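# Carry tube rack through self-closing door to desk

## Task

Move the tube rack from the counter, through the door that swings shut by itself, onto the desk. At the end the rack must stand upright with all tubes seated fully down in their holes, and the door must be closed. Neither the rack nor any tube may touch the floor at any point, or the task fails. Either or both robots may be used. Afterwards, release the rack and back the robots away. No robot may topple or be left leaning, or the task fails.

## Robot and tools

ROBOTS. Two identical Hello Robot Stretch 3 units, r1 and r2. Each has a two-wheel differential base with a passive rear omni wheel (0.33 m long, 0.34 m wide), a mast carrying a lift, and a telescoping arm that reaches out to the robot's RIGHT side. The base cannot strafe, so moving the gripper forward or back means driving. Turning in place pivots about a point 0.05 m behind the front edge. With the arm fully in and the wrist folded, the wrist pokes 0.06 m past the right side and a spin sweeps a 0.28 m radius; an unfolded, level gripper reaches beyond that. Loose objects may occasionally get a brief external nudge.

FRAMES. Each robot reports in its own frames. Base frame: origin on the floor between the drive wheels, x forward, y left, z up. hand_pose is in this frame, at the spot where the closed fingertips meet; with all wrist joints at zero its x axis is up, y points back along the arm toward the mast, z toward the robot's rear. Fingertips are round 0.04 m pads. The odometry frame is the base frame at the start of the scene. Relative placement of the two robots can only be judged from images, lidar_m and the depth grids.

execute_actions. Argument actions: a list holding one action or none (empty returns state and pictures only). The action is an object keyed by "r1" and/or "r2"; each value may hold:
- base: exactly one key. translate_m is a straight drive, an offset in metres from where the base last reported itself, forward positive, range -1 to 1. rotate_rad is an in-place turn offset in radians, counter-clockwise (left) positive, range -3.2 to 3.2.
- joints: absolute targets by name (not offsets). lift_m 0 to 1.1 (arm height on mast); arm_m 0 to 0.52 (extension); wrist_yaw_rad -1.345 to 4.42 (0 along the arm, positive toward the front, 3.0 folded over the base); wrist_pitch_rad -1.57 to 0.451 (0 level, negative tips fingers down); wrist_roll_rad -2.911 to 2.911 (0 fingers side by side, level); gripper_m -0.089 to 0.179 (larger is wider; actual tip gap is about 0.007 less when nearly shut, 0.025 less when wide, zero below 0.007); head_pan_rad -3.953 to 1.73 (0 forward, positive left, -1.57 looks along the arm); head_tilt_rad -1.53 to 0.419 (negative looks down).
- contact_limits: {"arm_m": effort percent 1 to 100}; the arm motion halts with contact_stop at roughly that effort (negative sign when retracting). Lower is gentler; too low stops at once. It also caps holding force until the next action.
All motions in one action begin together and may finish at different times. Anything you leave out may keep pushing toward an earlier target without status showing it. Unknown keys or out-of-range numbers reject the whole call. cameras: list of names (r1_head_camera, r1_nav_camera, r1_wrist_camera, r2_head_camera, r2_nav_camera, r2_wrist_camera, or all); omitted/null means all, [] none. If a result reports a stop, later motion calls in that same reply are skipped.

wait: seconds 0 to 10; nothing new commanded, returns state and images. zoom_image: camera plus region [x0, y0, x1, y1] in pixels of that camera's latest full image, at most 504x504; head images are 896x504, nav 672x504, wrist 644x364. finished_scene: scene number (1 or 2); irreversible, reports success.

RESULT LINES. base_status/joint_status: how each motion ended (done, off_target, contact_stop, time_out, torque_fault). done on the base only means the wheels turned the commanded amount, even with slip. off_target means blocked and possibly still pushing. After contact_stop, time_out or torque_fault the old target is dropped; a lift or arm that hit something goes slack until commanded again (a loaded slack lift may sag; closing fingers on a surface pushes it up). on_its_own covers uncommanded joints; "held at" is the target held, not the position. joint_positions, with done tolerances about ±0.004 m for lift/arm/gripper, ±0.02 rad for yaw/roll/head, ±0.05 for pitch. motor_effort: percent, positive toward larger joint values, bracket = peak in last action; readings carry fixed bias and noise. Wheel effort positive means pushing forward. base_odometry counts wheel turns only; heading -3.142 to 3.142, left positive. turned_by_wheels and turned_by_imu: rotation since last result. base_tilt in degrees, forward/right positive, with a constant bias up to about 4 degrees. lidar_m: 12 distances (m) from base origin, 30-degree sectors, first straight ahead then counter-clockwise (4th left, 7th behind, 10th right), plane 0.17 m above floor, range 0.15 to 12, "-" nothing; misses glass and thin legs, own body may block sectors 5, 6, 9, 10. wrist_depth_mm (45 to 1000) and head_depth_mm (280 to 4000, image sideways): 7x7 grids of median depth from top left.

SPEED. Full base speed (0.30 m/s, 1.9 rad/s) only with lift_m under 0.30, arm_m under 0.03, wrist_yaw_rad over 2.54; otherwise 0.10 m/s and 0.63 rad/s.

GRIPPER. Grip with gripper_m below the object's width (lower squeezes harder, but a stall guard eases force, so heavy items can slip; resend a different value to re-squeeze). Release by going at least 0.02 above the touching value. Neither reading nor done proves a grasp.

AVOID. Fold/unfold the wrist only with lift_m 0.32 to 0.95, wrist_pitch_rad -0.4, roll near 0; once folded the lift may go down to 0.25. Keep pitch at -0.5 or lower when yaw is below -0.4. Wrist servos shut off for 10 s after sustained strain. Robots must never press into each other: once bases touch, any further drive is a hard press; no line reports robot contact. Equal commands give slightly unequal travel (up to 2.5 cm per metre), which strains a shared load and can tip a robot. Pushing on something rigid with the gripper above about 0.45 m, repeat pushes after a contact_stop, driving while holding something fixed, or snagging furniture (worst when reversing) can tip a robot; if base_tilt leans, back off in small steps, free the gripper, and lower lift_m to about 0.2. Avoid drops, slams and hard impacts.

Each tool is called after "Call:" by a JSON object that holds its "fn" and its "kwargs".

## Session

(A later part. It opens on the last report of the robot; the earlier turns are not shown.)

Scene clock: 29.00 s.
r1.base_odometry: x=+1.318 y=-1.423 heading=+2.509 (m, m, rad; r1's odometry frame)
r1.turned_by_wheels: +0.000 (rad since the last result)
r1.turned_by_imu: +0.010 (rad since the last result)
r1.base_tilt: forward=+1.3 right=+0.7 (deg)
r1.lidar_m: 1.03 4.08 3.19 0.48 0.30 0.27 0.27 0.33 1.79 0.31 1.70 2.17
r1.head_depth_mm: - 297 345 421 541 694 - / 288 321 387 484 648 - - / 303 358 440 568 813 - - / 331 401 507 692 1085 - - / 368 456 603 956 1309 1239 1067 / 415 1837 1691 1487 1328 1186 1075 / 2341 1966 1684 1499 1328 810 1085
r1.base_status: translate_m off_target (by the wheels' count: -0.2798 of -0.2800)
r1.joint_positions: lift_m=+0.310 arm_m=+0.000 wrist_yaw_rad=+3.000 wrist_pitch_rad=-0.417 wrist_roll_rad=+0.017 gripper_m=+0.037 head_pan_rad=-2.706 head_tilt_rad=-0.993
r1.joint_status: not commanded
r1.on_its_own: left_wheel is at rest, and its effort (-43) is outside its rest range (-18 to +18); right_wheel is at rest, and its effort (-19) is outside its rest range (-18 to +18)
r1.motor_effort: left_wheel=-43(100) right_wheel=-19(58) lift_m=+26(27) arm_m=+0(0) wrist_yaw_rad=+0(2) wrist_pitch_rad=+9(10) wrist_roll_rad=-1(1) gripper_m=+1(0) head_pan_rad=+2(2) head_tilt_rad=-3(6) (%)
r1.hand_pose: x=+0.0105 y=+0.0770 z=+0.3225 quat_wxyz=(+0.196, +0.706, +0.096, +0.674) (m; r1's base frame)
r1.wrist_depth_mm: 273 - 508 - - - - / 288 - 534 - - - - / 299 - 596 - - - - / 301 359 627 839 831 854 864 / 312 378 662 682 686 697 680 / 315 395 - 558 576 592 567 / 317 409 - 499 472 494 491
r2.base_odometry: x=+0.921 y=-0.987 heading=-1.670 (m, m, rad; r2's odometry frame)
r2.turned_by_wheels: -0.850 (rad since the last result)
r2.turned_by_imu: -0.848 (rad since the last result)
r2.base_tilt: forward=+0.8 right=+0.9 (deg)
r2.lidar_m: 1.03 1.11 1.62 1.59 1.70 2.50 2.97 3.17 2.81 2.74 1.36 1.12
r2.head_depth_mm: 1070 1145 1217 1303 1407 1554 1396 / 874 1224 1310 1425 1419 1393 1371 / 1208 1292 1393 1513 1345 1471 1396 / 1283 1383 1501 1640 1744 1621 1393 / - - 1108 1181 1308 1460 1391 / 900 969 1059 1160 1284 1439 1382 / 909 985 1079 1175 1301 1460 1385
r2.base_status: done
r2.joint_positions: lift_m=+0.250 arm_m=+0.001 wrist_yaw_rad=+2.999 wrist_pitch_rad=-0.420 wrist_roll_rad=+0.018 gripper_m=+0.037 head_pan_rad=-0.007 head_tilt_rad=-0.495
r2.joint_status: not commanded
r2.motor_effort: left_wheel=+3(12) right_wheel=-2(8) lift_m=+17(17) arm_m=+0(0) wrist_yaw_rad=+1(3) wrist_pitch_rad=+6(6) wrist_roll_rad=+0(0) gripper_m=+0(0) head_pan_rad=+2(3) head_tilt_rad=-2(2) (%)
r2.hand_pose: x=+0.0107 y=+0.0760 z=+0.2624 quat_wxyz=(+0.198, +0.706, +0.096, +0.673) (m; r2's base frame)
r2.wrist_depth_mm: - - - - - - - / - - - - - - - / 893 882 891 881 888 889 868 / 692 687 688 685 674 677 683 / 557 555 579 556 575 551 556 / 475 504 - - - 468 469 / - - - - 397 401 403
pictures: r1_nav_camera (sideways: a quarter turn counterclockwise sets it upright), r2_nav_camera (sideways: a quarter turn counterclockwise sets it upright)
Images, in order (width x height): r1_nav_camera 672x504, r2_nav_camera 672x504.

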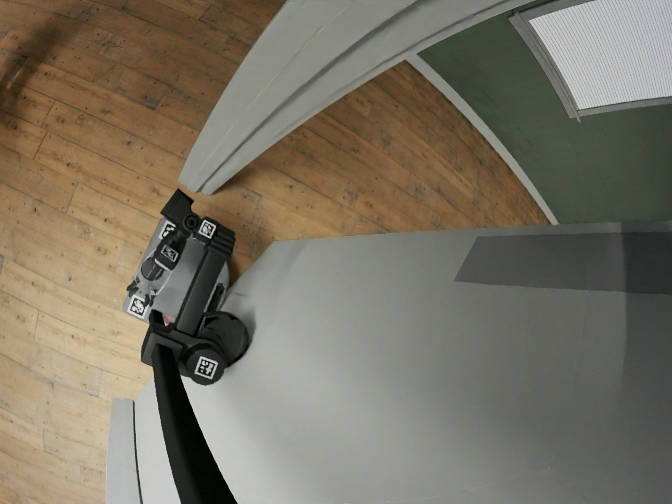

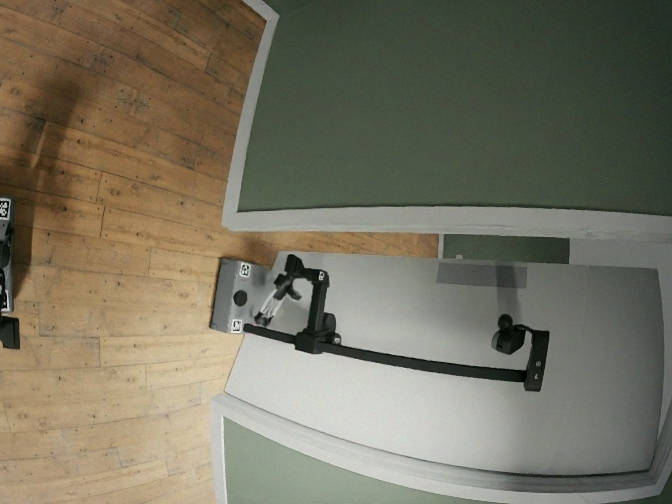

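Call:
{"fn": "execute_actions", "kwargs": {"actions": [{"r1":{"base":{"translate_m":-0.3}}}], "cameras": ["r1_nav_camera","r2_nav_camera"]}}

Call:
{"fn": "execute_actions", "kwargs": {"actions": [{"r1":{"base":{"rotate_rad":-0.45},"joints":{"head_pan_rad":-3.4}}}], "cameras": []}}

Call:
{"fn": "execute_actions", "kwargs": {"actions": [{"r1":{"base":{"translate_m":-0.22}}}], "cameras": ["r1_nav_camera","r2_nav_camera"]}}

Scene clock: 34.30 s.
r1.base_odometry: x=+1.560 y=-1.601 heading=+2.509 (m, m, rad; r1's odometry frame)
r1.turned_by_wheels: +0.000 (rad since the last result)
r1.turned_by_imu: +0.000 (rad since the last result)
r1.base_tilt: forward=+1.3 right=+0.7 (deg)
r1.lidar_m: 1.32 4.39 0.45 0.28 0.25 0.25 0.29 2.70 1.82 1.23 0.41 0.46
r1.head_depth_mm: 365 401 449 504 576 629 - / 2231 512 564 655 780 - - / 2297 1922 1698 1450 1260 - - / 2283 1944 1673 1483 1322 - - / 2307 1962 1683 1484 1328 1231 1066 / 2300 1958 1692 1486 1332 1199 1080 / 2333 1945 1690 1500 1335 1199 1097
r1.base_status: done
r1.joint_positions: lift_m=+0.310 arm_m=+0.000 wrist_yaw_rad=+3.000 wrist_pitch_rad=-0.417 wrist_roll_rad=+0.017 gripper_m=+0.037 head_pan_rad=-2.706 head_tilt_rad=-0.993
r1.joint_status: not commanded
r1.on_its_own: left_wheel is at rest, and its effort (-19) is outside its rest range (-18 to +18)
r1.motor_effort: left_wheel=-19(61) right_wheel=-15(31) lift_m=+26(25) arm_m=+0(0) wrist_yaw_rad=+1(0) wrist_pitch_rad=+9(9) wrist_roll_rad=+0(1) gripper_m=+0(0) head_pan_rad=+2(2) head_tilt_rad=-4(4) (%)
r1.hand_pose: x=+0.0105 y=+0.0770 z=+0.3225 quat_wxyz=(+0.196, +0.706, +0.096, +0.674) (m; r1's base frame)
r1.wrist_depth_mm: 206 - 295 377 534 - - / 219 - 321 409 586 - - / 228 - 349 438 644 - - / 239 265 376 495 716 849 865 / 251 283 406 542 663 687 693 / 266 313 - 539 576 567 576 / 279 325 - 494 474 489 489
r2.base_odometry: x=+0.921 y=-0.987 heading=-1.670 (m, m, rad; r2's odometry frame)
r2.turned_by_wheels: +0.000 (rad since the last result)
r2.turned_by_imu: +0.000 (rad since the last result)
r2.base_tilt: forward=+0.7 right=+1.0 (deg)
r2.lidar_m: 1.07 1.11 1.62 1.60 1.70 2.51 2.97 3.15 2.81 2.74 1.36 1.21
r2.head_depth_mm: 1116 1391 1444 1512 1653 1658 1398 / 1475 1599 1694 1693 1733 1633 1396 / - - - 2498 1735 1658 1398 / - - - 2876 2120 1669 1389 / - - 1108 1188 1315 1456 1380 / 896 963 1051 1155 1289 1439 1374 / 912 983 1077 1182 1306 1455 1377
r2.base_status: not commanded
r2.joint_positions: lift_m=+0.250 arm_m=+0.001 wrist_yaw_rad=+2.999 wrist_pitch_rad=-0.420 wrist_roll_rad=+0.018 gripper_m=+0.037 head_pan_rad=-0.007 head_tilt_rad=-0.495
r2.joint_status: not commanded
r2.motor_effort: left_wheel=+2(3) right_wheel=-3(2) lift_m=+17(17) arm_m=+0(0) wrist_yaw_rad=+1(2) wrist_pitch_rad=+6(6) wrist_roll_rad=+0(0) gripper_m=+0(1) head_pan_rad=+3(3) head_tilt_rad=-3(2) (%)
r2.hand_pose: x=+0.0107 y=+0.0760 z=+0.2624 quat_wxyz=(+0.198, +0.706, +0.096, +0.673) (m; r2's base frame)
r2.wrist_depth_mm: - - - - - - - / - - - - - - - / 901 892 876 881 881 873 890 / 698 678 686 692 687 684 676 / 558 561 578 557 576 553 562 / 468 505 - - - 469 468 / - - - - 395 401 407
pictures: r1_nav_camera (sideways: a quarter turn counterclockwise sets it upright), r2_nav_camera (sideways: a quarter turn counterclockwise sets it upright)
Images, in order (width x height): r1_nav_camera 672x504, r2_nav_camera 672x504.

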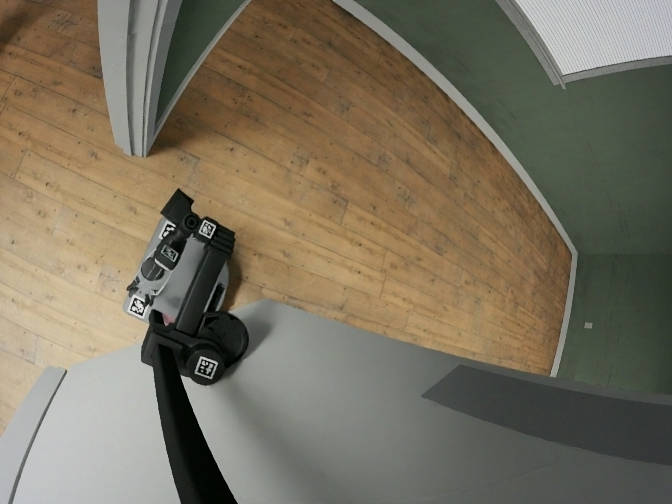

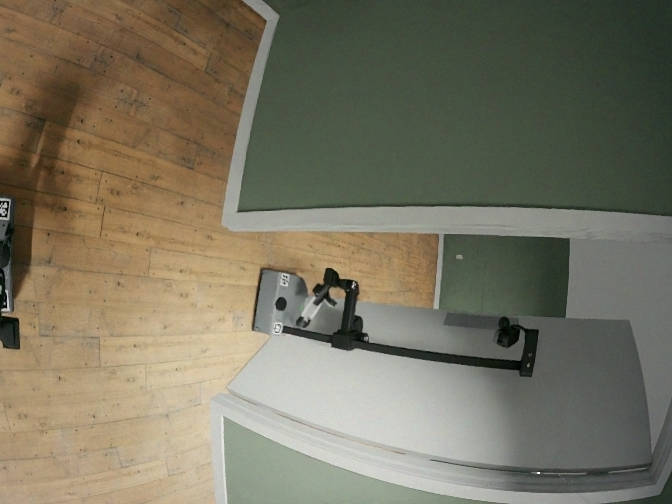

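Scene clock: 36.20 s.
r1.base_odometry: x=+1.560 y=-1.601 heading=+2.060 (m, m, rad; r1's odometry frame)
r1.turned_by_wheels: -0.449 (rad since the last result)
r1.turned_by_imu: -0.435 (rad since the last result)
r1.base_tilt: forward=+1.2 right=+0.7 (deg)
r1.lidar_m: 2.40 1.32 4.31 0.41 0.28 0.27 0.27 0.35 2.42 1.76 0.78 0.40
r1.head_depth_mm: - - 327 430 578 1158 1083 / - 289 335 444 659 - 1087 / - 292 344 461 650 - - / - 297 354 478 675 - - / - 298 363 496 781 1219 - / - 303 375 517 833 1207 1079 / - 306 385 539 889 1204 1102
r1.base_status: rotate_rad off_target (by the wheels' count: -0.4492 of -0.4500)
r1.joint_positions: lift_m=+0.310 arm_m=+0.000 wrist_yaw_rad=+3.000 wrist_pitch_rad=-0.417 wrist_roll_rad=+0.017 gripper_m=+0.037 head_pan_rad=-3.393 head_tilt_rad=-0.993
r1.joint_status: all done
r1.on_its_own: right_wheel is at rest, and its effort (-31) is outside its rest range (-18 to +18)
r1.motor_effort: left_wheel=+1(22) right_wheel=-31(37) lift_m=+26(26) arm_m=+0(0) wrist_yaw_rad=+0(0) wrist_pitch_rad=+10(9) wrist_roll_rad=+0(1) gripper_m=+0(1) head_pan_rad=-2(29) head_tilt_rad=-3(3) (%)
r1.hand_pose: x=+0.0105 y=+0.0770 z=+0.3225 quat_wxyz=(+0.196, +0.706, +0.096, +0.674) (m; r1's base frame)
r1.wrist_depth_mm: 254 - 468 - - - - / 267 - 496 - - - - / 274 - 544 - - - - / 282 325 582 817 831 847 840 / 294 347 624 664 676 687 686 / 300 376 - 559 568 574 575 / 304 379 - 494 475 491 502
r2.base_odometry: x=+0.921 y=-0.987 heading=-1.670 (m, m, rad; r2's odometry frame)
r2.turned_by_wheels: +0.000 (rad since the last result)
r2.turned_by_imu: +0.000 (rad since the last result)
r2.base_tilt: forward=+0.8 right=+1.1 (deg)
r2.lidar_m: 1.06 1.11 1.62 1.60 1.70 2.51 2.97 3.16 2.81 2.73 1.37 1.21
r2.head_depth_mm: 1144 1452 1466 1514 1664 1677 1395 / 1494 1649 1745 1774 1733 1620 1394 / - - - 2868 1786 1659 1390 / - - - 2835 2134 1659 1387 / - - 1108 1186 1318 1464 1387 / 894 967 1053 1156 1291 1443 1384 / 911 983 1075 1178 1303 1470 1380
r2.base_status: not commanded
r2.joint_positions: lift_m=+0.250 arm_m=+0.001 wrist_yaw_rad=+2.999 wrist_pitch_rad=-0.420 wrist_roll_rad=+0.018 gripper_m=+0.037 head_pan_rad=-0.007 head_tilt_rad=-0.495
r2.joint_status: not commanded
r2.motor_effort: left_wheel=+2(2) right_wheel=-3(2) lift_m=+17(17) arm_m=+0(0) wrist_yaw_rad=+2(2) wrist_pitch_rad=+6(6) wrist_roll_rad=+0(0) gripper_m=+0(0) head_pan_rad=+2(2) head_tilt_rad=-2(2) (%)
r2.hand_pose: x=+0.0107 y=+0.0760 z=+0.2624 quat_wxyz=(+0.198, +0.706, +0.096, +0.673) (m; r2's base frame)
r2.wrist_depth_mm: - - - - - - - / - - - - - - - / 898 891 887 883 887 887 888 / 678 693 685 677 678 682 684 / 562 555 574 560 576 563 560 / 470 505 - - - 465 466 / - - - - 395 407 406
pictures: none
No camera images: the call's "cameras" was empty. Leave "cameras" out to get every camera's image.

Scene clock: 39.40 s.
r1.base_odometry: x=+1.664 y=-1.795 heading=+2.060 (m, m, rad; r1's odometry frame)
r1.turned_by_wheels: +0.000 (rad since the last result)
r1.turned_by_imu: -0.001 (rad since the last result)
r1.base_tilt: forward=+1.3 right=+0.7 (deg)
r1.lidar_m: 0.64 1.52 0.49 0.29 0.25 0.25 0.29 4.21 2.58 1.88 1.54 0.60
r1.head_depth_mm: - - 301 367 461 886 1081 / - - 316 405 566 - 1084 / - 294 344 452 620 - - / - 303 376 511 736 - - / - 323 417 589 996 1234 - / 295 352 467 690 1308 1202 1090 / 309 384 529 1460 1333 1202 1096
r1.base_status: done
r1.joint_positions: lift_m=+0.310 arm_m=+0.000 wrist_yaw_rad=+3.000 wrist_pitch_rad=-0.417 wrist_roll_rad=+0.017 gripper_m=+0.037 head_pan_rad=-3.393 head_tilt_rad=-0.993
r1.joint_status: not commanded
r1.motor_effort: left_wheel=-13(43) right_wheel=-13(32) lift_m=+26(26) arm_m=+1(0) wrist_yaw_rad=+1(1) wrist_pitch_rad=+9(9) wrist_roll_rad=-1(0) gripper_m=+0(0) head_pan_rad=-3(2) head_tilt_rad=-3(4) (%)
r1.hand_pose: x=+0.0105 y=+0.0770 z=+0.3225 quat_wxyz=(+0.196, +0.706, +0.096, +0.674) (m; r1's base frame)
r1.wrist_depth_mm: 210 - 310 401 - - - / 220 - 330 435 - - - / 234 - 356 479 - - - / 242 269 388 517 811 861 848 / 255 293 422 581 688 693 696 / 267 312 - 558 571 576 572 / 280 328 - 488 470 486 491
r2.base_odometry: x=+0.921 y=-0.987 heading=-1.670 (m, m, rad; r2's odometry frame)
r2.turned_by_wheels: +0.000 (rad since the last result)
r2.turned_by_imu: +0.000 (rad since the last result)
r2.base_tilt: forward=+0.9 right=+1.0 (deg)
r2.lidar_m: 1.06 1.11 1.62 1.60 1.70 2.51 2.97 3.17 2.81 2.74 1.36 1.20
r2.head_depth_mm: - - 1962 1701 1827 1685 1398 / - - - 2489 1867 1674 1392 / - - - 2869 2052 1673 1388 / - - - 2874 2117 1691 1383 / - - 1107 1183 1315 1468 1391 / 892 969 1053 1158 1284 1438 1382 / 911 986 1070 1184 1308 1460 1375
r2.base_status: not commanded
r2.joint_positions: lift_m=+0.250 arm_m=+0.001 wrist_yaw_rad=+2.999 wrist_pitch_rad=-0.420 wrist_roll_rad=+0.018 gripper_m=+0.037 head_pan_rad=-0.007 head_tilt_rad=-0.495
r2.joint_status: not commanded
r2.motor_effort: left_wheel=+3(2) right_wheel=-2(2) lift_m=+17(17) arm_m=+0(0) wrist_yaw_rad=+2(2) wrist_pitch_rad=+6(6) wrist_roll_rad=+0(0) gripper_m=+0(0) head_pan_rad=+3(3) head_tilt_rad=-1(3) (%)
r2.hand_pose: x=+0.0107 y=+0.0760 z=+0.2624 quat_wxyz=(+0.198, +0.706, +0.096, +0.673) (m; r2's base frame)
r2.wrist_depth_mm: - - - - - - - / - - - - - - - / 893 902 884 893 875 877 890 / 686 686 681 692 677 672 686 / 564 560 575 559 584 553 555 / 471 502 - - - 470 464 / - - - - 392 407 404
pictures: r1_nav_camera (sideways: a quarter turn counterclockwise sets it upright), r2_nav_camera (sideways: a quarter turn counterclockwise sets it upright)
Images, in order (width x height): r1_nav_camera 672x504, r2_nav_camera 672x504.

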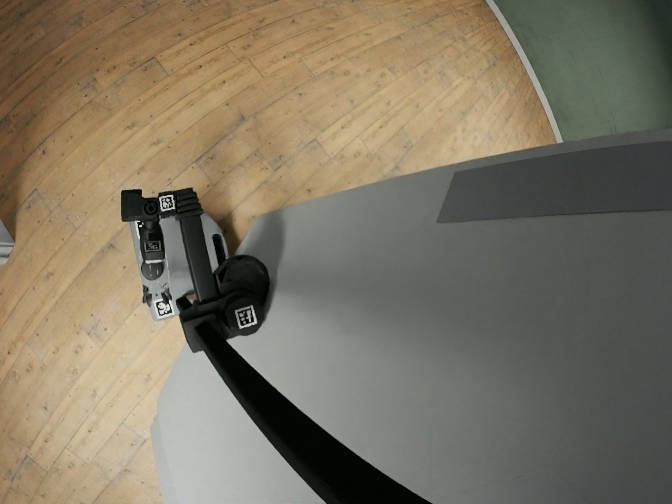

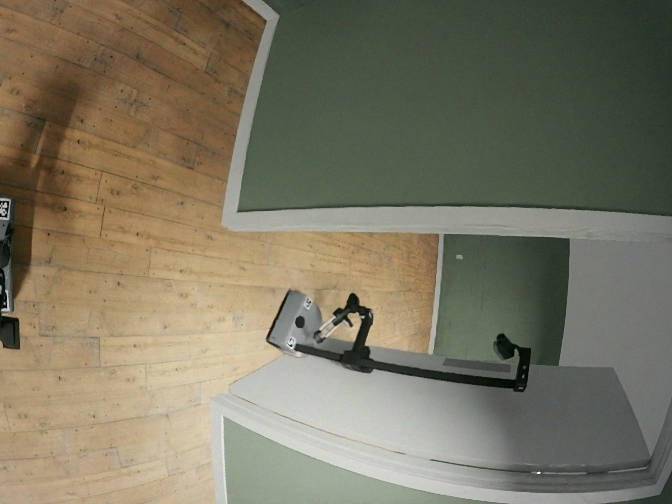

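Call:
{"fn": "execute_actions", "kwargs": {"actions": [{"r1":{"base":{"rotate_rad":-0.55}}}], "cameras": []}}

Call:
{"fn": "execute_actions", "kwargs": {"actions": [{"r1":{"base":{"translate_m":-0.19}},"r2":{"base":{"rotate_rad":-0.12}}}], "cameras": ["r1_nav_camera","r2_nav_camera","r2_head_camera"]}}

Scene clock: 41.73 s.
r1.base_odometry: x=+1.664 y=-1.795 heading=+1.511 (m, m, rad; r1's odometry frame)
r1.turned_by_wheels: -0.549 (rad since the last result)
r1.turned_by_imu: -0.538 (rad since the last result)
r1.base_tilt: forward=+1.3 right=+0.7 (deg)
r1.lidar_m: 0.60 0.63 1.52 0.51 0.31 0.27 0.27 0.32 4.20 2.61 1.88 1.61
r1.head_depth_mm: - 297 351 470 663 1158 1082 / - 294 352 475 724 - 1087 / - 294 353 476 676 - - / - 295 355 479 681 - - / - 296 357 482 741 1196 - / - 298 358 485 749 1181 1078 / - 299 359 487 751 1190 1099
r1.base_status: done
r1.joint_positions: lift_m=+0.310 arm_m=+0.000 wrist_yaw_rad=+3.000 wrist_pitch_rad=-0.417 wrist_roll_rad=+0.017 gripper_m=+0.037 head_pan_rad=-3.393 head_tilt_rad=-0.993
r1.joint_status: not commanded
r1.on_its_own: right_wheel is at rest, and its effort (-23) is outside its rest range (-18 to +18)
r1.motor_effort: left_wheel=-3(17) right_wheel=-23(30) lift_m=+26(26) arm_m=-1(0) wrist_yaw_rad=+0(1) wrist_pitch_rad=+9(9) wrist_roll_rad=+0(0) gripper_m=+0(0) head_pan_rad=-2(3) head_tilt_rad=-3(3) (%)
r1.hand_pose: x=+0.0105 y=+0.0770 z=+0.3225 quat_wxyz=(+0.196, +0.706, +0.096, +0.674) (m; r1's base frame)
r1.wrist_depth_mm: 284 - - - - - - / 296 - - - - - - / 304 - - - - - - / 307 367 787 822 846 849 868 / 317 383 656 663 668 676 672 / 321 414 - 562 588 568 566 / 325 418 - 489 470 494 491
r2.base_odometry: x=+0.921 y=-0.987 heading=-1.670 (m, m, rad; r2's odometry frame)
r2.turned_by_wheels: +0.000 (rad since the last result)
r2.turned_by_imu: +0.000 (rad since the last result)
r2.base_tilt: forward=+0.8 right=+0.9 (deg)
r2.lidar_m: 1.06 1.11 1.62 1.60 1.71 2.51 2.97 3.16 2.80 2.73 1.36 1.20
r2.head_depth_mm: - - 3862 1593 1800 1693 1394 / - - - 2623 1858 1675 1387 / - - - 2892 2117 1692 1384 / - - - 2848 2095 1672 1378 / - - 1106 1181 1315 1463 1374 / 897 970 1051 1159 1290 1431 1381 / 909 982 1073 1181 1303 1466 1375
r2.base_status: not commanded
r2.joint_positions: lift_m=+0.250 arm_m=+0.001 wrist_yaw_rad=+2.999 wrist_pitch_rad=-0.420 wrist_roll_rad=+0.018 gripper_m=+0.037 head_pan_rad=-0.007 head_tilt_rad=-0.495
r2.joint_status: not commanded
r2.motor_effort: left_wheel=+3(3) right_wheel=-2(2) lift_m=+17(17) arm_m=+0(0) wrist_yaw_rad=+2(1) wrist_pitch_rad=+6(6) wrist_roll_rad=+0(0) gripper_m=+0(0) head_pan_rad=+3(3) head_tilt_rad=-3(1) (%)
r2.hand_pose: x=+0.0107 y=+0.0760 z=+0.2624 quat_wxyz=(+0.198, +0.706, +0.096, +0.673) (m; r2's base frame)
r2.wrist_depth_mm: - - - - - - - / - - - - - - - / 888 880 888 882 880 886 878 / 684 695 683 689 680 679 680 / 561 563 574 561 573 550 553 / 471 503 - - - 471 467 / - - - - 393 407 406
pictures: none
No camera images: the call's "cameras" was empty. Leave "cameras" out to get every camera's image.

Scene clock: 44.63 s.
r1.base_odometry: x=+1.652 y=-1.984 heading=+1.511 (m, m, rad; r1's odometry frame)
r1.turned_by_wheels: +0.000 (rad since the last result)
r1.turned_by_imu: -0.001 (rad since the last result)
r1.base_tilt: forward=+1.3 right=+0.7 (deg)
r1.lidar_m: 0.79 1.76 1.64 0.32 0.26 0.26 0.28 0.43 4.11 2.84 2.05 1.97
r1.head_depth_mm: - - 308 387 501 1071 1087 / - - 321 416 595 - 1082 / - 292 340 450 630 - - / - 299 362 491 690 - - / - 306 388 540 882 1230 - / - 321 417 597 1051 1198 1080 / 293 341 453 672 1317 1201 1097
r1.base_status: done
r1.joint_positions: lift_m=+0.310 arm_m=+0.000 wrist_yaw_rad=+3.000 wrist_pitch_rad=-0.417 wrist_roll_rad=+0.017 gripper_m=+0.037 head_pan_rad=-3.393 head_tilt_rad=-0.993
r1.joint_status: not commanded
r1.motor_effort: left_wheel=-8(43) right_wheel=-10(26) lift_m=+25(26) arm_m=+0(0) wrist_yaw_rad=+0(1) wrist_pitch_rad=+9(9) wrist_roll_rad=+0(1) gripper_m=+0(0) head_pan_rad=-2(3) head_tilt_rad=-3(4) (%)
r1.hand_pose: x=+0.0105 y=+0.0770 z=+0.3225 quat_wxyz=(+0.196, +0.706, +0.096, +0.674) (m; r1's base frame)
r1.wrist_depth_mm: 225 - 352 - - - - / 236 - 380 - - - - / 246 - 415 962 - - - / 257 290 448 773 837 861 867 / 267 306 490 638 672 677 707 / 277 333 - 551 572 568 575 / 287 344 - 496 468 495 490
r2.base_odometry: x=+0.921 y=-0.987 heading=-1.789 (m, m, rad; r2's odometry frame)
r2.turned_by_wheels: -0.120 (rad since the last result)
r2.turned_by_imu: -0.120 (rad since the last result)
r2.base_tilt: forward=+0.8 right=+1.1 (deg)
r2.lidar_m: 1.10 1.06 1.44 1.60 1.64 2.21 2.97 3.06 3.30 2.73 1.53 1.21
r2.head_depth_mm: - - 3628 1745 1861 1642 1392 / - - - 2605 1901 1685 1398 / - - - 2876 2037 1674 1380 / - - - 2858 2094 1674 1390 / - - - 2833 2107 1671 1385 / - - - 2592 1283 1425 1379 / 880 941 1016 1117 1234 1386 1372
r2.base_status: done
r2.joint_positions: lift_m=+0.250 arm_m=+0.001 wrist_yaw_rad=+2.999 wrist_pitch_rad=-0.420 wrist_roll_rad=+0.018 gripper_m=+0.037 head_pan_rad=-0.007 head_tilt_rad=-0.495
r2.joint_status: not commanded
r2.motor_effort: left_wheel=+3(12) right_wheel=-2(6) lift_m=+17(17) arm_m=+0(0) wrist_yaw_rad=+2(2) wrist_pitch_rad=+6(6) wrist_roll_rad=+0(0) gripper_m=+1(1) head_pan_rad=+3(2) head_tilt_rad=-2(2) (%)
r2.hand_pose: x=+0.0107 y=+0.0760 z=+0.2624 quat_wxyz=(+0.198, +0.706, +0.096, +0.673) (m; r2's base frame)
r2.wrist_depth_mm: - - - - - - - / - - - - - - - / 897 870 879 891 872 884 872 / 694 677 678 686 686 684 679 / 562 554 574 556 572 557 555 / 471 501 - - - 470 469 / - - - - 398 406 407
pictures: r1_nav_camera (sideways: a quarter turn counterclockwise sets it upright), r2_head_camera (sideways: a quarter turn clockwise sets it upright), r2_nav_camera (sideways: a quarter turn counterclockwise sets it upright)
Images, in order (width x height): r1_nav_camera 672x504, r2_head_camera 896x504, r2_nav_camera 672x504.

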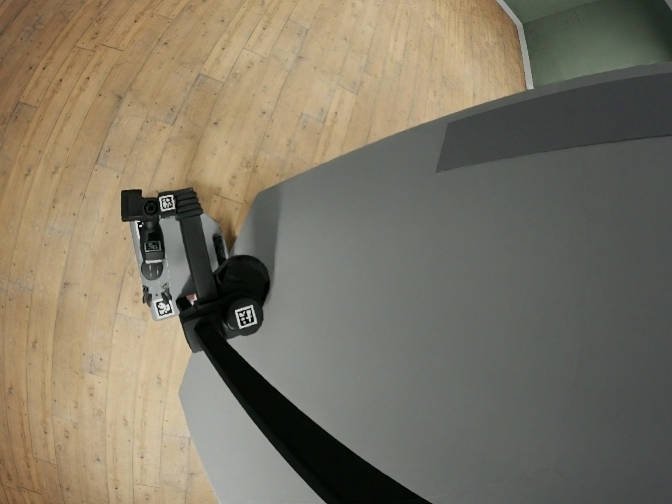

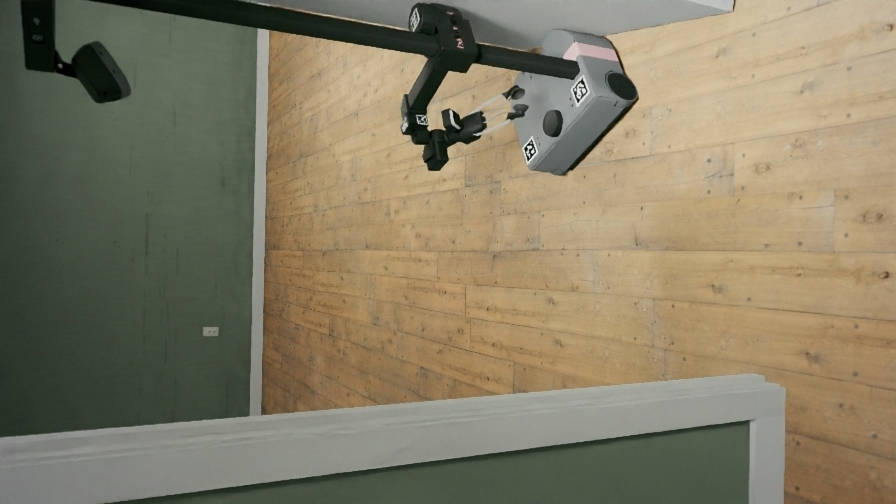

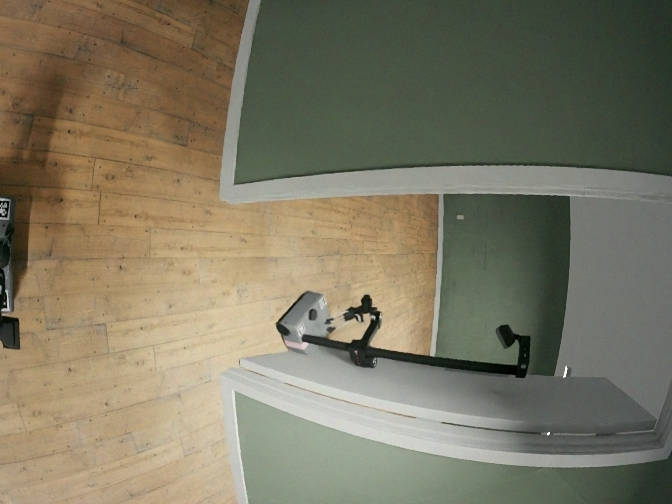

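Call:
{"fn": "execute_actions", "kwargs": {"actions": [{"r1":{"base":{"rotate_rad":-0.3}},"r2":{"base":{"rotate_rad":0.045}}}], "cameras": []}}

Call:
{"fn": "execute_actions", "kwargs": {"actions": [{"r1":{"base":{"translate_m":-0.05}},"r2":{"base":{"translate_m":1.0},"joints":{"head_tilt_rad":-0.9}}}], "cameras": ["r2_nav_camera","r2_head_camera"]}}

Scene clock: 47.07 s.
r1.base_odometry: x=+1.652 y=-1.984 heading=+1.212 (m, m, rad; r1's odometry frame)
r1.turned_by_wheels: -0.299 (rad since the last result)
r1.turned_by_imu: -0.238 (rad since the last result)
r1.base_tilt: forward=+1.3 right=+0.7 (deg)
r1.lidar_m: 0.94 0.78 1.64 0.42 0.29 0.27 0.27 0.35 4.12 3.89 2.26 1.96
r1.head_depth_mm: - 287 331 438 593 1161 1086 / - 289 339 450 669 - 1083 / - 293 346 463 655 - - / - 297 355 478 675 - - / - 298 363 493 772 1220 - / - 301 371 509 814 1197 1085 / - 306 381 527 858 1206 1100
r1.base_status: rotate_rad off_target (by the wheels' count: -0.2988 of -0.3000)
r1.joint_positions: lift_m=+0.310 arm_m=+0.000 wrist_yaw_rad=+3.000 wrist_pitch_rad=-0.417 wrist_roll_rad=+0.017 gripper_m=+0.037 head_pan_rad=-3.393 head_tilt_rad=-0.993
r1.joint_status: not commanded
r1.on_its_own: right_wheel is at rest, and its effort (-52) is outside its rest range (-18 to +18)
r1.motor_effort: left_wheel=-3(15) right_wheel=-52(55) lift_m=+25(26) arm_m=+0(0) wrist_yaw_rad=+0(0) wrist_pitch_rad=+9(9) wrist_roll_rad=-1(1) gripper_m=+0(2) head_pan_rad=-2(2) head_tilt_rad=-3(3) (%)
r1.hand_pose: x=+0.0105 y=+0.0770 z=+0.3225 quat_wxyz=(+0.196, +0.706, +0.096, +0.674) (m; r1's base frame)
r1.wrist_depth_mm: 259 - - - - - - / 271 - - - - - - / 277 - 972 - - - - / 288 333 610 841 826 854 817 / 295 354 651 665 676 672 679 / 301 379 - 570 572 569 577 / 311 387 - 499 469 489 496
r2.base_odometry: x=+0.921 y=-0.987 heading=-1.745 (m, m, rad; r2's odometry frame)
r2.turned_by_wheels: +0.045 (rad since the last result)
r2.turned_by_imu: +0.045 (rad since the last result)
r2.base_tilt: forward=+0.9 right=+1.1 (deg)
r2.lidar_m: 1.06 1.07 1.51 1.59 1.67 2.30 2.97 3.11 2.80 2.74 1.45 1.21
r2.head_depth_mm: - - - 1781 1869 1678 1395 / - - - 2531 1916 1684 1392 / - - - 2880 2116 1684 1385 / - - - 2851 2104 1676 1381 / - - - 2827 2101 1670 1394 / 930 986 1058 1151 1255 1405 1378 / 882 953 1040 1143 1254 1424 1379
r2.base_status: done
r2.joint_positions: lift_m=+0.250 arm_m=+0.001 wrist_yaw_rad=+2.999 wrist_pitch_rad=-0.420 wrist_roll_rad=+0.018 gripper_m=+0.037 head_pan_rad=-0.007 head_tilt_rad=-0.495
r2.joint_status: not commanded
r2.motor_effort: left_wheel=-2(7) right_wheel=+1(2) lift_m=+17(17) arm_m=+0(0) wrist_yaw_rad=+1(2) wrist_pitch_rad=+6(6) wrist_roll_rad=+0(0) gripper_m=+1(0) head_pan_rad=+2(3) head_tilt_rad=-1(3) (%)
r2.hand_pose: x=+0.0107 y=+0.0760 z=+0.2624 quat_wxyz=(+0.198, +0.706, +0.096, +0.673) (m; r2's base frame)
r2.wrist_depth_mm: - - - - - - - / - - - - - - - / 901 895 913 873 884 883 887 / 701 683 691 692 690 692 680 / 561 563 576 555 578 555 559 / 473 505 - - - 466 469 / - - - - 395 403 406
pictures: none
No camera images: the call's "cameras" was empty. Leave "cameras" out to get every camera's image.

Scene clock: 52.17 s.
r1.base_odometry: x=+1.635 y=-2.030 heading=+1.212 (m, m, rad; r1's odometry frame)
r1.turned_by_wheels: +0.000 (rad since the last result)
r1.turned_by_imu: -0.041 (rad since the last result)
r1.base_tilt: forward=+1.3 right=+0.8 (deg)
r1.lidar_m: 1.03 0.72 0.71 0.45 0.29 0.27 0.27 0.34 4.12 4.10 2.31 1.96
r1.head_depth_mm: - 289 338 449 616 1152 1081 / - 291 343 457 689 - 1087 / - 295 349 468 662 - - / - 297 354 478 677 - - / - 298 360 489 760 1218 - / - 298 366 500 785 1194 1086 / - 302 372 511 813 1207 1098
r1.base_status: translate_m off_target (by the wheels' count: -0.0495 of -0.0500)
r1.joint_positions: lift_m=+0.310 arm_m=+0.000 wrist_yaw_rad=+3.000 wrist_pitch_rad=-0.417 wrist_roll_rad=+0.017 gripper_m=+0.037 head_pan_rad=-3.393 head_tilt_rad=-0.993
r1.joint_status: not commanded
r1.on_its_own: left_wheel is at rest, and its effort (-89) is outside its rest range (-18 to +18); right_wheel is at rest, and its effort (-49) is outside its rest range (-18 to +18)
r1.motor_effort: left_wheel=-89(90) right_wheel=-49(54) lift_m=+26(26) arm_m=+0(0) wrist_yaw_rad=+1(0) wrist_pitch_rad=+9(9) wrist_roll_rad=-1(1) gripper_m=+1(1) head_pan_rad=-2(2) head_tilt_rad=-4(3) (%)
r1.hand_pose: x=+0.0105 y=+0.0770 z=+0.3225 quat_wxyz=(+0.196, +0.706, +0.096, +0.674) (m; r1's base frame)
r1.wrist_depth_mm: 268 - - - - 591 - / 280 - - - - - - / 285 - - - - 720 724 / 295 344 773 833 811 694 714 / 301 356 669 659 665 686 681 / 309 397 - 569 562 568 569 / 318 399 - 496 476 484 496
r2.base_odometry: x=+0.748 y=-1.972 heading=-1.745 (m, m, rad; r2's odometry frame)
r2.turned_by_wheels: +0.000 (rad since the last result)
r2.turned_by_imu: +0.006 (rad since the last result)
r2.base_tilt: forward=+0.9 right=+1.1 (deg)
r2.lidar_m: 4.74 2.19 0.23 0.24 1.64 2.29 3.94 4.12 3.23 0.62 0.61 0.69
r2.head_depth_mm: 3121 2445 1983 1613 1284 1251 1156 / 3108 2462 2000 1679 1467 1287 1153 / 3122 2425 1991 1687 1467 1293 1149 / 3111 2422 1961 1686 1467 1286 1152 / 3053 2437 1995 1683 1460 1293 1146 / 3098 2425 1979 1681 1458 1290 1157 / 3108 2441 1985 1684 1457 1291 1152
r2.base_status: done
r2.joint_positions: lift_m=+0.250 arm_m=+0.001 wrist_yaw_rad=+2.999 wrist_pitch_rad=-0.420 wrist_roll_rad=+0.018 gripper_m=+0.037 head_pan_rad=-0.007 head_tilt_rad=-0.890
r2.joint_status: all done
r2.motor_effort: left_wheel=-3(10) right_wheel=+2(7) lift_m=+17(17) arm_m=+0(0) wrist_yaw_rad=+2(2) wrist_pitch_rad=+6(6) wrist_roll_rad=+0(0) gripper_m=+0(0) head_pan_rad=+2(3) head_tilt_rad=-2(21) (%)
r2.hand_pose: x=+0.0107 y=+0.0760 z=+0.2624 quat_wxyz=(+0.198, +0.706, +0.096, +0.673) (m; r2's base frame)
r2.wrist_depth_mm: - - - 526 253 272 - / - - - 582 273 - - / 904 880 893 624 302 832 875 / 677 694 684 549 339 685 678 / 560 554 580 399 374 559 557 / 470 501 - - - 469 468 / - - - - 395 408 408
pictures: r2_head_camera (sideways: a quarter turn clockwise sets it upright), r2_nav_camera (sideways: a quarter turn counterclockwise sets it upright)
Images, in order (width x height): r2_head_camera 896x504, r2_nav_camera 672x504.

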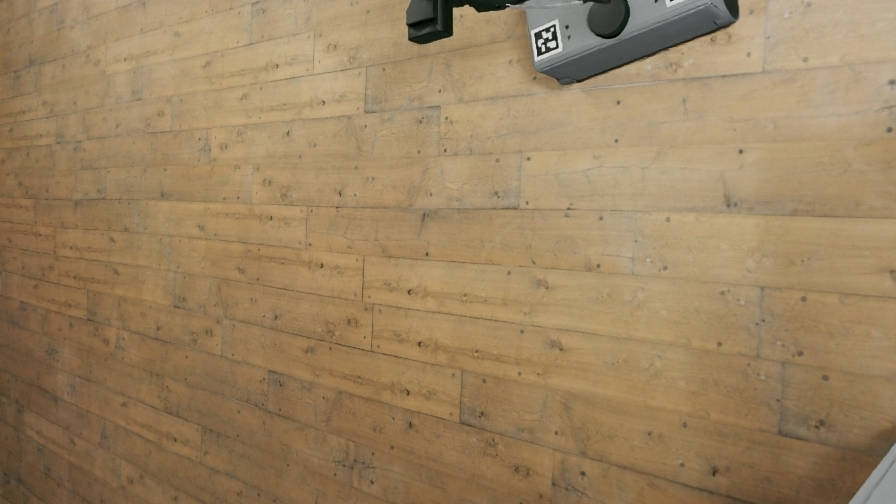

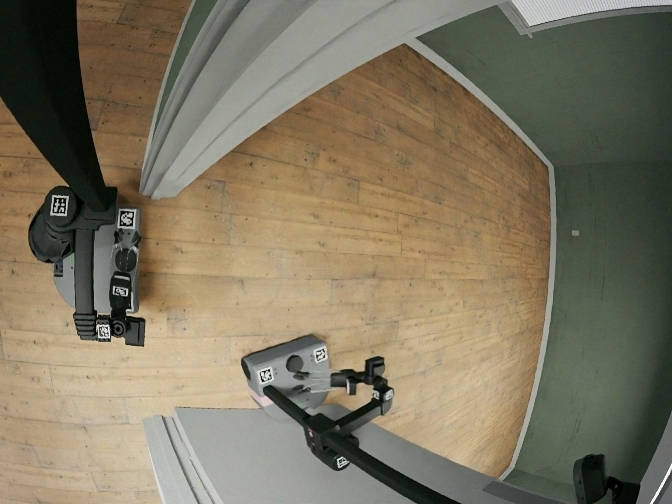

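Call:
{"fn": "execute_actions", "kwargs": {"actions": [{"r1":{"base":{"translate_m":0.025}},"r2":{"base":{"translate_m":1.0}}}], "cameras": []}}

Call:
{"fn": "execute_actions", "kwargs": {"actions": [{"r2":{"base":{"translate_m":0.4},"joints":{"head_pan_rad":-1.4,"head_tilt_rad":-0.3}}}], "cameras": ["r2_nav_camera","r2_head_camera"]}}

Scene clock: 57.87 s.
r1.base_odometry: x=+1.644 y=-2.007 heading=+1.212 (m, m, rad; r1's odometry frame)
r1.turned_by_wheels: +0.000 (rad since the last result)
r1.turned_by_imu: +0.001 (rad since the last result)
r1.base_tilt: forward=+1.4 right=+0.8 (deg)
r1.lidar_m: 1.02 0.76 3.70 0.49 0.30 0.27 0.27 0.33 4.10 4.09 0.49 0.57
r1.head_depth_mm: - 293 346 463 647 1151 1084 / - 295 349 467 707 - 1088 / - 297 351 473 671 - - / - 295 355 478 678 - - / - 296 357 482 745 1204 - / - 299 360 488 761 1186 1082 / - 301 364 494 770 1202 1097
r1.base_status: done
r1.joint_positions: lift_m=+0.310 arm_m=+0.000 wrist_yaw_rad=+3.000 wrist_pitch_rad=-0.417 wrist_roll_rad=+0.017 gripper_m=+0.037 head_pan_rad=-3.394 head_tilt_rad=-0.993
r1.joint_status: not commanded
r1.motor_effort: left_wheel=-4(81) right_wheel=-14(47) lift_m=+25(26) arm_m=+0(0) wrist_yaw_rad=+0(1) wrist_pitch_rad=+9(9) wrist_roll_rad=+0(1) gripper_m=+0(0) head_pan_rad=-2(3) head_tilt_rad=-4(3) (%)
r1.hand_pose: x=+0.0104 y=+0.0770 z=+0.3225 quat_wxyz=(+0.196, +0.706, +0.096, +0.674) (m; r1's base frame)
r1.wrist_depth_mm: 276 - - - - - - / 290 - - - - - - / 299 - - - - - - / 303 365 808 824 832 850 841 / 314 373 654 670 691 678 675 / 316 403 - 553 573 567 576 / 322 417 - 495 477 491 491
r2.base_odometry: x=+0.575 y=-2.957 heading=-1.745 (m, m, rad; r2's odometry frame)
r2.turned_by_wheels: +0.000 (rad since the last result)
r2.turned_by_imu: +0.006 (rad since the last result)
r2.base_tilt: forward=+0.8 right=+1.0 (deg)
r2.lidar_m: 3.76 2.14 1.60 1.56 1.16 0.85 0.91 0.49 0.49 0.69 2.69 3.87
r2.head_depth_mm: 3135 2448 1989 1689 1459 1289 1156 / 3118 2440 1986 1676 1464 1289 1152 / 3134 2422 1981 1685 1462 1290 1152 / 3174 2438 1993 1695 1456 1292 1160 / 3110 2456 2003 1673 1462 1285 1158 / 3101 2432 1997 1674 1457 1280 1154 / 3114 2420 1975 1686 1459 1281 1152
r2.base_status: done
r2.joint_positions: lift_m=+0.250 arm_m=+0.001 wrist_yaw_rad=+2.999 wrist_pitch_rad=-0.420 wrist_roll_rad=+0.018 gripper_m=+0.037 head_pan_rad=-0.007 head_tilt_rad=-0.890
r2.joint_status: not commanded
r2.motor_effort: left_wheel=-3(8) right_wheel=+1(6) lift_m=+17(17) arm_m=+0(0) wrist_yaw_rad=+1(2) wrist_pitch_rad=+6(6) wrist_roll_rad=+0(0) gripper_m=+0(0) head_pan_rad=+2(2) head_tilt_rad=-4(4) (%)
r2.hand_pose: x=+0.0107 y=+0.0760 z=+0.2624 quat_wxyz=(+0.198, +0.706, +0.096, +0.673) (m; r2's base frame)
r2.wrist_depth_mm: - - - - - - - / - - - - - - - / 892 877 886 884 882 877 888 / 685 692 693 693 678 676 672 / 560 561 585 557 576 555 552 / 474 506 - - - 468 472 / - - - - 395 407 406
pictures: none
No camera images: the call's "cameras" was empty. Leave "cameras" out to get every camera's image.

Scene clock: 60.93 s.
r1.base_odometry: x=+1.644 y=-2.007 heading=+1.212 (m, m, rad; r1's odometry frame)
r1.turned_by_wheels: +0.000 (rad since the last result)
r1.turned_by_imu: +0.000 (rad since the last result)
r1.base_tilt: forward=+1.2 right=+0.7 (deg)
r1.lidar_m: 1.02 0.76 3.70 0.49 0.30 0.27 0.27 0.33 4.11 0.82 0.82 1.94
r1.head_depth_mm: - 293 346 463 647 1158 1082 / - 295 349 468 712 - 1085 / - 297 352 473 673 - - / - 295 354 478 681 - - / - 297 358 484 747 1202 - / - 299 360 487 761 1179 1083 / - 301 362 495 770 1203 1089
r1.base_status: not commanded
r1.joint_positions: lift_m=+0.310 arm_m=+0.000 wrist_yaw_rad=+3.000 wrist_pitch_rad=-0.417 wrist_roll_rad=+0.017 gripper_m=+0.037 head_pan_rad=-3.394 head_tilt_rad=-0.993
r1.joint_status: not commanded
r1.motor_effort: left_wheel=-4(4) right_wheel=-15(15) lift_m=+26(26) arm_m=+0(0) wrist_yaw_rad=+0(1) wrist_pitch_rad=+9(9) wrist_roll_rad=+0(1) gripper_m=-1(1) head_pan_rad=-2(2) head_tilt_rad=-3(3) (%)
r1.hand_pose: x=+0.0104 y=+0.0770 z=+0.3225 quat_wxyz=(+0.196, +0.706, +0.096, +0.674) (m; r1's base frame)
r1.wrist_depth_mm: 274 - - - - - - / 290 - - - - - - / 295 - - - - - - / 304 365 790 821 827 870 865 / 308 371 669 671 685 695 682 / 319 401 - 558 577 569 576 / 322 408 - 495 469 492 489
r2.base_odometry: x=+0.506 y=-3.351 heading=-1.745 (m, m, rad; r2's odometry frame)
r2.turned_by_wheels: +0.000 (rad since the last result)
r2.turned_by_imu: +0.002 (rad since the last result)
r2.base_tilt: forward=+0.9 right=+1.0 (deg)
r2.lidar_m: 3.36 2.13 1.59 1.54 1.61 1.28 1.24 0.82 0.80 2.57 2.72 3.47
r2.head_depth_mm: 2766 2926 2987 2543 2624 2114 1640 / 2848 2974 3049 2619 2707 2092 1637 / 2907 3025 3116 2698 2771 2088 1633 / 2979 3144 3195 2770 2852 2075 1632 / 3030 3192 3308 2841 2840 2068 1620 / 3138 3266 3404 2955 2827 2053 1623 / 3172 3414 3546 3701 2815 2052 1597
r2.base_status: done
r2.joint_positions: lift_m=+0.250 arm_m=+0.001 wrist_yaw_rad=+2.999 wrist_pitch_rad=-0.420 wrist_roll_rad=+0.018 gripper_m=+0.037 head_pan_rad=-1.393 head_tilt_rad=-0.310
r2.joint_status: all done
r2.motor_effort: left_wheel=-2(7) right_wheel=+2(8) lift_m=+17(17) arm_m=+0(0) wrist_yaw_rad=+2(1) wrist_pitch_rad=+6(6) wrist_roll_rad=+0(0) gripper_m=+0(0) head_pan_rad=-4(36) head_tilt_rad=+4(28) (%)
r2.hand_pose: x=+0.0107 y=+0.0760 z=+0.2624 quat_wxyz=(+0.198, +0.706, +0.096, +0.673) (m; r2's base frame)
r2.wrist_depth_mm: - - - - - - - / - - - - - - - / 905 893 884 887 884 874 869 / 691 693 681 687 675 681 683 / 559 562 585 558 572 552 555 / 474 507 - - - 463 470 / - - - - 396 406 407
pictures: r2_head_camera (sideways: a quarter turn clockwise sets it upright), r2_nav_camera (sideways: a quarter turn counterclockwise sets it upright)
Images, in order (width x height): r2_head_camera 896x504, r2_nav_camera 672x504.

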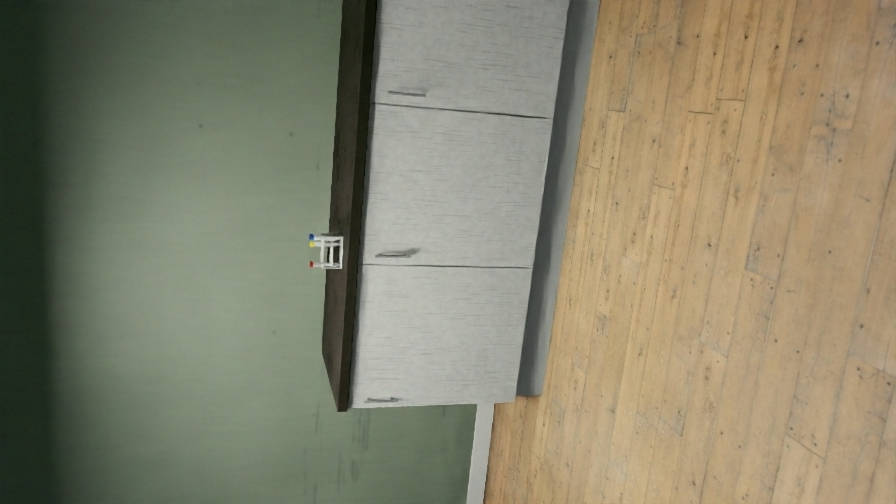

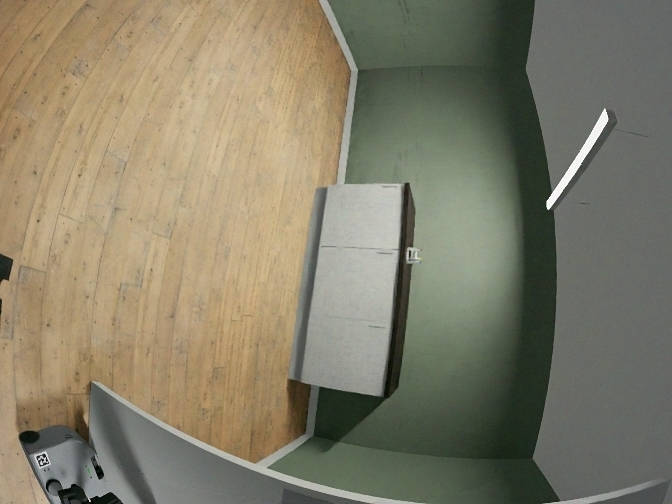

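Call:
{"fn": "execute_actions", "kwargs": {"actions": [{"r2":{"base":{"rotate_rad":-1.34},"joints":{"head_pan_rad":0}}}], "cameras": []}}

Call:
{"fn": "execute_actions", "kwargs": {"actions": [{"r2":{"base":{"translate_m":1.0}}}], "cameras": []}}

Call:
{"fn": "execute_actions", "kwargs": {"actions": [{"r2":{"base":{"translate_m":1.0},"joints":{"head_tilt_rad":-0.4}}}], "cameras": ["r2_head_camera"]}}

Scene clock: 63.80 s.
r1.base_odometry: x=+1.644 y=-2.007 heading=+1.212 (m, m, rad; r1's odometry frame)
r1.turned_by_wheels: +0.000 (rad since the last result)
r1.turned_by_imu: +0.000 (rad since the last result)
r1.base_tilt: forward=+1.3 right=+0.7 (deg)
r1.lidar_m: 1.02 0.76 3.71 0.49 0.30 0.27 0.27 0.33 4.09 0.82 0.82 1.94
r1.head_depth_mm: - 293 346 463 648 1159 1084 / - 295 349 469 709 - 1090 / - 297 352 474 672 - - / - 294 355 478 681 - - / - 297 358 483 746 1204 - / - 299 360 489 761 1185 1087 / - 301 363 494 774 1199 1098
r1.base_status: not commanded
r1.joint_positions: lift_m=+0.310 arm_m=+0.000 wrist_yaw_rad=+3.000 wrist_pitch_rad=-0.417 wrist_roll_rad=+0.017 gripper_m=+0.037 head_pan_rad=-3.394 head_tilt_rad=-0.993
r1.joint_status: not commanded
r1.motor_effort: left_wheel=-4(4) right_wheel=-15(15) lift_m=+26(26) arm_m=+0(0) wrist_yaw_rad=+0(0) wrist_pitch_rad=+9(9) wrist_roll_rad=+0(1) gripper_m=+0(1) head_pan_rad=-2(2) head_tilt_rad=-3(4) (%)
r1.hand_pose: x=+0.0104 y=+0.0770 z=+0.3225 quat_wxyz=(+0.196, +0.706, +0.096, +0.674) (m; r1's base frame)
r1.wrist_depth_mm: 279 - - - - - - / 290 - - - - - - / 300 - - - - - - / 302 364 784 848 828 855 856 / 308 381 663 677 679 680 688 / 317 404 - 554 581 561 582 / 322 405 - 502 478 489 494
r2.base_odometry: x=+0.506 y=-3.351 heading=-3.085 (m, m, rad; r2's odometry frame)
r2.turned_by_wheels: -1.340 (rad since the last result)
r2.turned_by_imu: -1.336 (rad since the last result)
r2.base_tilt: forward=+0.9 right=+1.0 (deg)
r2.lidar_m: 2.58 3.73 3.36 3.07 1.78 1.54 1.54 1.43 1.25 0.82 0.81 0.80
r2.head_depth_mm: 2795 2877 2980 2542 2623 2099 1639 / 2836 2970 3112 2622 2712 2092 1638 / 2898 3073 3100 2734 2765 2097 1632 / 3010 3128 3169 2784 2893 2082 1626 / 3117 3244 3329 2924 2863 2069 1620 / 3219 3349 3575 3760 2837 2062 1628 / 3278 3497 3634 3823 2833 2069 1604
r2.base_status: done
r2.joint_positions: lift_m=+0.250 arm_m=+0.001 wrist_yaw_rad=+2.999 wrist_pitch_rad=-0.420 wrist_roll_rad=+0.018 gripper_m=+0.037 head_pan_rad=-0.007 head_tilt_rad=-0.310
r2.joint_status: all done
r2.motor_effort: left_wheel=+2(12) right_wheel=-2(6) lift_m=+17(17) arm_m=+0(0) wrist_yaw_rad=+2(2) wrist_pitch_rad=+6(6) wrist_roll_rad=+0(0) gripper_m=+0(1) head_pan_rad=+2(34) head_tilt_rad=+3(4) (%)
r2.hand_pose: x=+0.0107 y=+0.0760 z=+0.2624 quat_wxyz=(+0.198, +0.706, +0.096, +0.673) (m; r2's base frame)
r2.wrist_depth_mm: - - - - - - - / - - - - - - - / 891 891 877 885 873 882 868 / 692 683 690 687 687 686 683 / 564 561 577 556 580 551 557 / 476 498 - - - 470 468 / - - - - 395 407 404
pictures: none
No camera images: the call's "cameras" was empty. Leave "cameras" out to get every camera's image.

Scene clock: 68.90 s.
r1.base_odometry: x=+1.644 y=-2.007 heading=+1.212 (m, m, rad; r1's odometry frame)
r1.turned_by_wheels: +0.000 (rad since the last result)
r1.turned_by_imu: +0.000 (rad since the last result)
r1.base_tilt: forward=+1.2 right=+0.7 (deg)
r1.lidar_m: 1.02 0.76 3.69 0.49 0.30 0.27 0.27 0.33 1.14 4.08 2.27 1.94
r1.head_depth_mm: - 293 347 463 648 1162 1081 / - 295 349 468 710 - 1085 / - 297 352 473 671 - - / - 295 354 478 681 - - / - 297 358 484 747 1211 - / - 298 360 489 757 1185 1085 / - 301 363 493 771 1200 1097
r1.base_status: not commanded
r1.joint_positions: lift_m=+0.310 arm_m=+0.000 wrist_yaw_rad=+3.000 wrist_pitch_rad=-0.417 wrist_roll_rad=+0.017 gripper_m=+0.037 head_pan_rad=-3.394 head_tilt_rad=-0.993
r1.joint_status: not commanded
r1.motor_effort: left_wheel=-4(4) right_wheel=-15(15) lift_m=+26(25) arm_m=+0(0) wrist_yaw_rad=+0(0) wrist_pitch_rad=+10(9) wrist_roll_rad=-1(0) gripper_m=+0(1) head_pan_rad=-2(2) head_tilt_rad=-4(3) (%)
r1.hand_pose: x=+0.0104 y=+0.0770 z=+0.3225 quat_wxyz=(+0.196, +0.706, +0.096, +0.674) (m; r1's base frame)
r1.wrist_depth_mm: 276 - - - - - - / 290 - - - - - - / 299 - - - - - - / 306 361 821 805 850 875 858 / 310 379 680 664 680 686 677 / 317 402 - 560 583 565 578 / 323 416 - 493 481 493 490
r2.base_odometry: x=-0.493 y=-3.407 heading=-3.085 (m, m, rad; r2's odometry frame)
r2.turned_by_wheels: +0.000 (rad since the last result)
r2.turned_by_imu: +0.006 (rad since the last result)
r2.base_tilt: forward=+0.9 right=+1.0 (deg)
r2.lidar_m: 1.63 1.92 3.09 3.11 2.88 2.50 2.51 1.14 0.68 1.51 1.75 1.62
r2.head_depth_mm: 1913 1999 2095 1601 1651 1755 1648 / 1960 2062 2147 1651 1699 1810 1641 / 2018 2136 2227 1711 1781 1858 1634 / 2076 2179 2283 1757 1847 1951 1622 / 2155 2245 2365 1808 1919 1985 1625 / 2235 2338 2421 1881 2019 2050 1621 / 2282 2381 2530 2694 2793 2048 1616
r2.base_status: done
r2.joint_positions: lift_m=+0.250 arm_m=+0.001 wrist_yaw_rad=+2.999 wrist_pitch_rad=-0.420 wrist_roll_rad=+0.018 gripper_m=+0.037 head_pan_rad=-0.007 head_tilt_rad=-0.309
r2.joint_status: not commanded
r2.motor_effort: left_wheel=+1(13) right_wheel=-1(6) lift_m=+17(17) arm_m=+0(0) wrist_yaw_rad=+1(2) wrist_pitch_rad=+6(6) wrist_roll_rad=+0(0) gripper_m=+0(0) head_pan_rad=+3(3) head_tilt_rad=+4(4) (%)
r2.hand_pose: x=+0.0107 y=+0.0760 z=+0.2624 quat_wxyz=(+0.198, +0.706, +0.096, +0.673) (m; r2's base frame)
r2.wrist_depth_mm: - - - - - - - / - - - - - - - / 872 908 882 902 883 880 869 / 691 684 680 682 682 672 680 / 558 558 577 551 575 552 555 / 468 504 - - - 466 468 / - - - - 394 405 406
pictures: none
No camera images: the call's "cameras" was empty. Leave "cameras" out to get every camera's image.

Scene clock: 74.00 s.
r1.base_odometry: x=+1.644 y=-2.007 heading=+1.212 (m, m, rad; r1's odometry frame)
r1.turned_by_wheels: +0.000 (rad since the last result)
r1.turned_by_imu: +0.000 (rad since the last result)
r1.base_tilt: forward=+1.2 right=+0.7 (deg)
r1.lidar_m: 1.02 0.76 3.71 0.48 0.30 0.27 0.27 0.33 4.11 4.11 2.28 1.94
r1.head_depth_mm: - 293 346 463 648 1161 1085 / - 295 349 469 710 - 1087 / - 297 352 472 672 - - / - 295 354 478 682 - - / - 297 357 483 748 1213 - / - 299 360 488 758 1186 1082 / - 300 364 494 773 1198 1095
r1.base_status: not commanded
r1.joint_positions: lift_m=+0.310 arm_m=+0.000 wrist_yaw_rad=+3.000 wrist_pitch_rad=-0.417 wrist_roll_rad=+0.017 gripper_m=+0.037 head_pan_rad=-3.394 head_tilt_rad=-0.993
r1.joint_status: not commanded
r1.motor_effort: left_wheel=-4(4) right_wheel=-15(15) lift_m=+26(25) arm_m=+0(0) wrist_yaw_rad=+1(0) wrist_pitch_rad=+9(9) wrist_roll_rad=+0(0) gripper_m=+0(0) head_pan_rad=-2(2) head_tilt_rad=-4(3) (%)
r1.hand_pose: x=+0.0104 y=+0.0770 z=+0.3225 quat_wxyz=(+0.196, +0.706, +0.096, +0.674) (m; r1's base frame)
r1.wrist_depth_mm: 276 - - - - - - / 290 - - - - - - / 295 - - - - - - / 306 361 819 827 825 832 886 / 310 372 678 670 673 689 685 / 314 406 - 564 568 580 578 / 323 422 - 491 463 494 493
r2.base_odometry: x=-1.491 y=-3.464 heading=-3.085 (m, m, rad; r2's odometry frame)
r2.turned_by_wheels: +0.000 (rad since the last result)
r2.turned_by_imu: +0.006 (rad since the last result)
r2.base_tilt: forward=+0.8 right=+1.1 (deg)
r2.lidar_m: 0.67 0.79 2.67 2.84 3.32 3.46 3.46 1.49 1.77 1.78 0.75 0.67
r2.head_depth_mm: 1065 1125 1201 1095 749 725 779 / 1092 1154 1228 1025 748 751 816 / 1121 1190 1274 958 752 778 852 / 1151 1228 1311 1081 775 821 889 / 1189 1259 1353 1070 808 860 940 / 1225 1305 1407 1064 837 900 991 / 1267 1359 1455 1057 861 944 1044
r2.base_status: done
r2.joint_positions: lift_m=+0.250 arm_m=+0.001 wrist_yaw_rad=+2.999 wrist_pitch_rad=-0.420 wrist_roll_rad=+0.018 gripper_m=+0.037 head_pan_rad=-0.007 head_tilt_rad=-0.396
r2.joint_status: all done
r2.motor_effort: left_wheel=+0(11) right_wheel=-1(5) lift_m=+17(17) arm_m=+0(0) wrist_yaw_rad=+2(2) wrist_pitch_rad=+6(6) wrist_roll_rad=+0(0) gripper_m=-1(0) head_pan_rad=+2(2) head_tilt_rad=-2(9) (%)
r2.hand_pose: x=+0.0107 y=+0.0760 z=+0.2624 quat_wxyz=(+0.198, +0.706, +0.096, +0.673) (m; r2's base frame)
r2.wrist_depth_mm: - - - - - - - / - - - - - - - / 892 890 881 877 887 872 878 / 677 689 688 693 685 686 683 / 555 558 576 561 582 558 555 / 472 500 - - - 469 466 / - - - - 398 403 405
pictures: r2_head_camera (sideways: a quarter turn clockwise sets it upright)
Images, in order (width x height): r2_head_camera 896x504.

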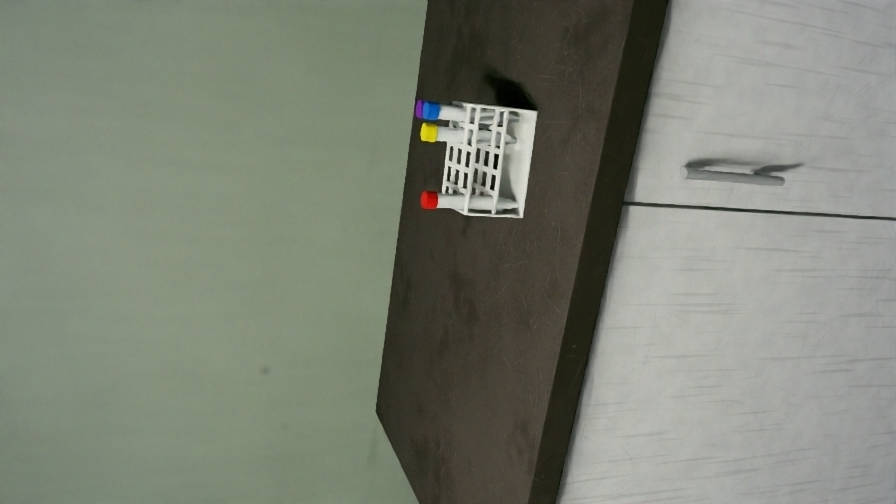

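Call:
{"fn": "zoom_image", "kwargs": {"camera": "r2_head_camera", "region": [400, 80, 560, 240]}}

Region (400, 80, 560, 240) of r2_head_camera's 896x504 image, scaled by 3.150, with more detail than that image has.

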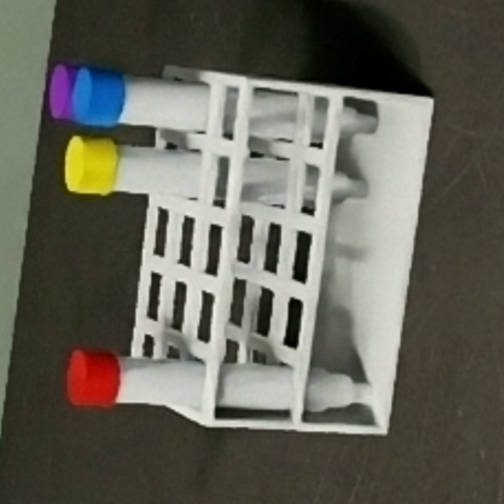

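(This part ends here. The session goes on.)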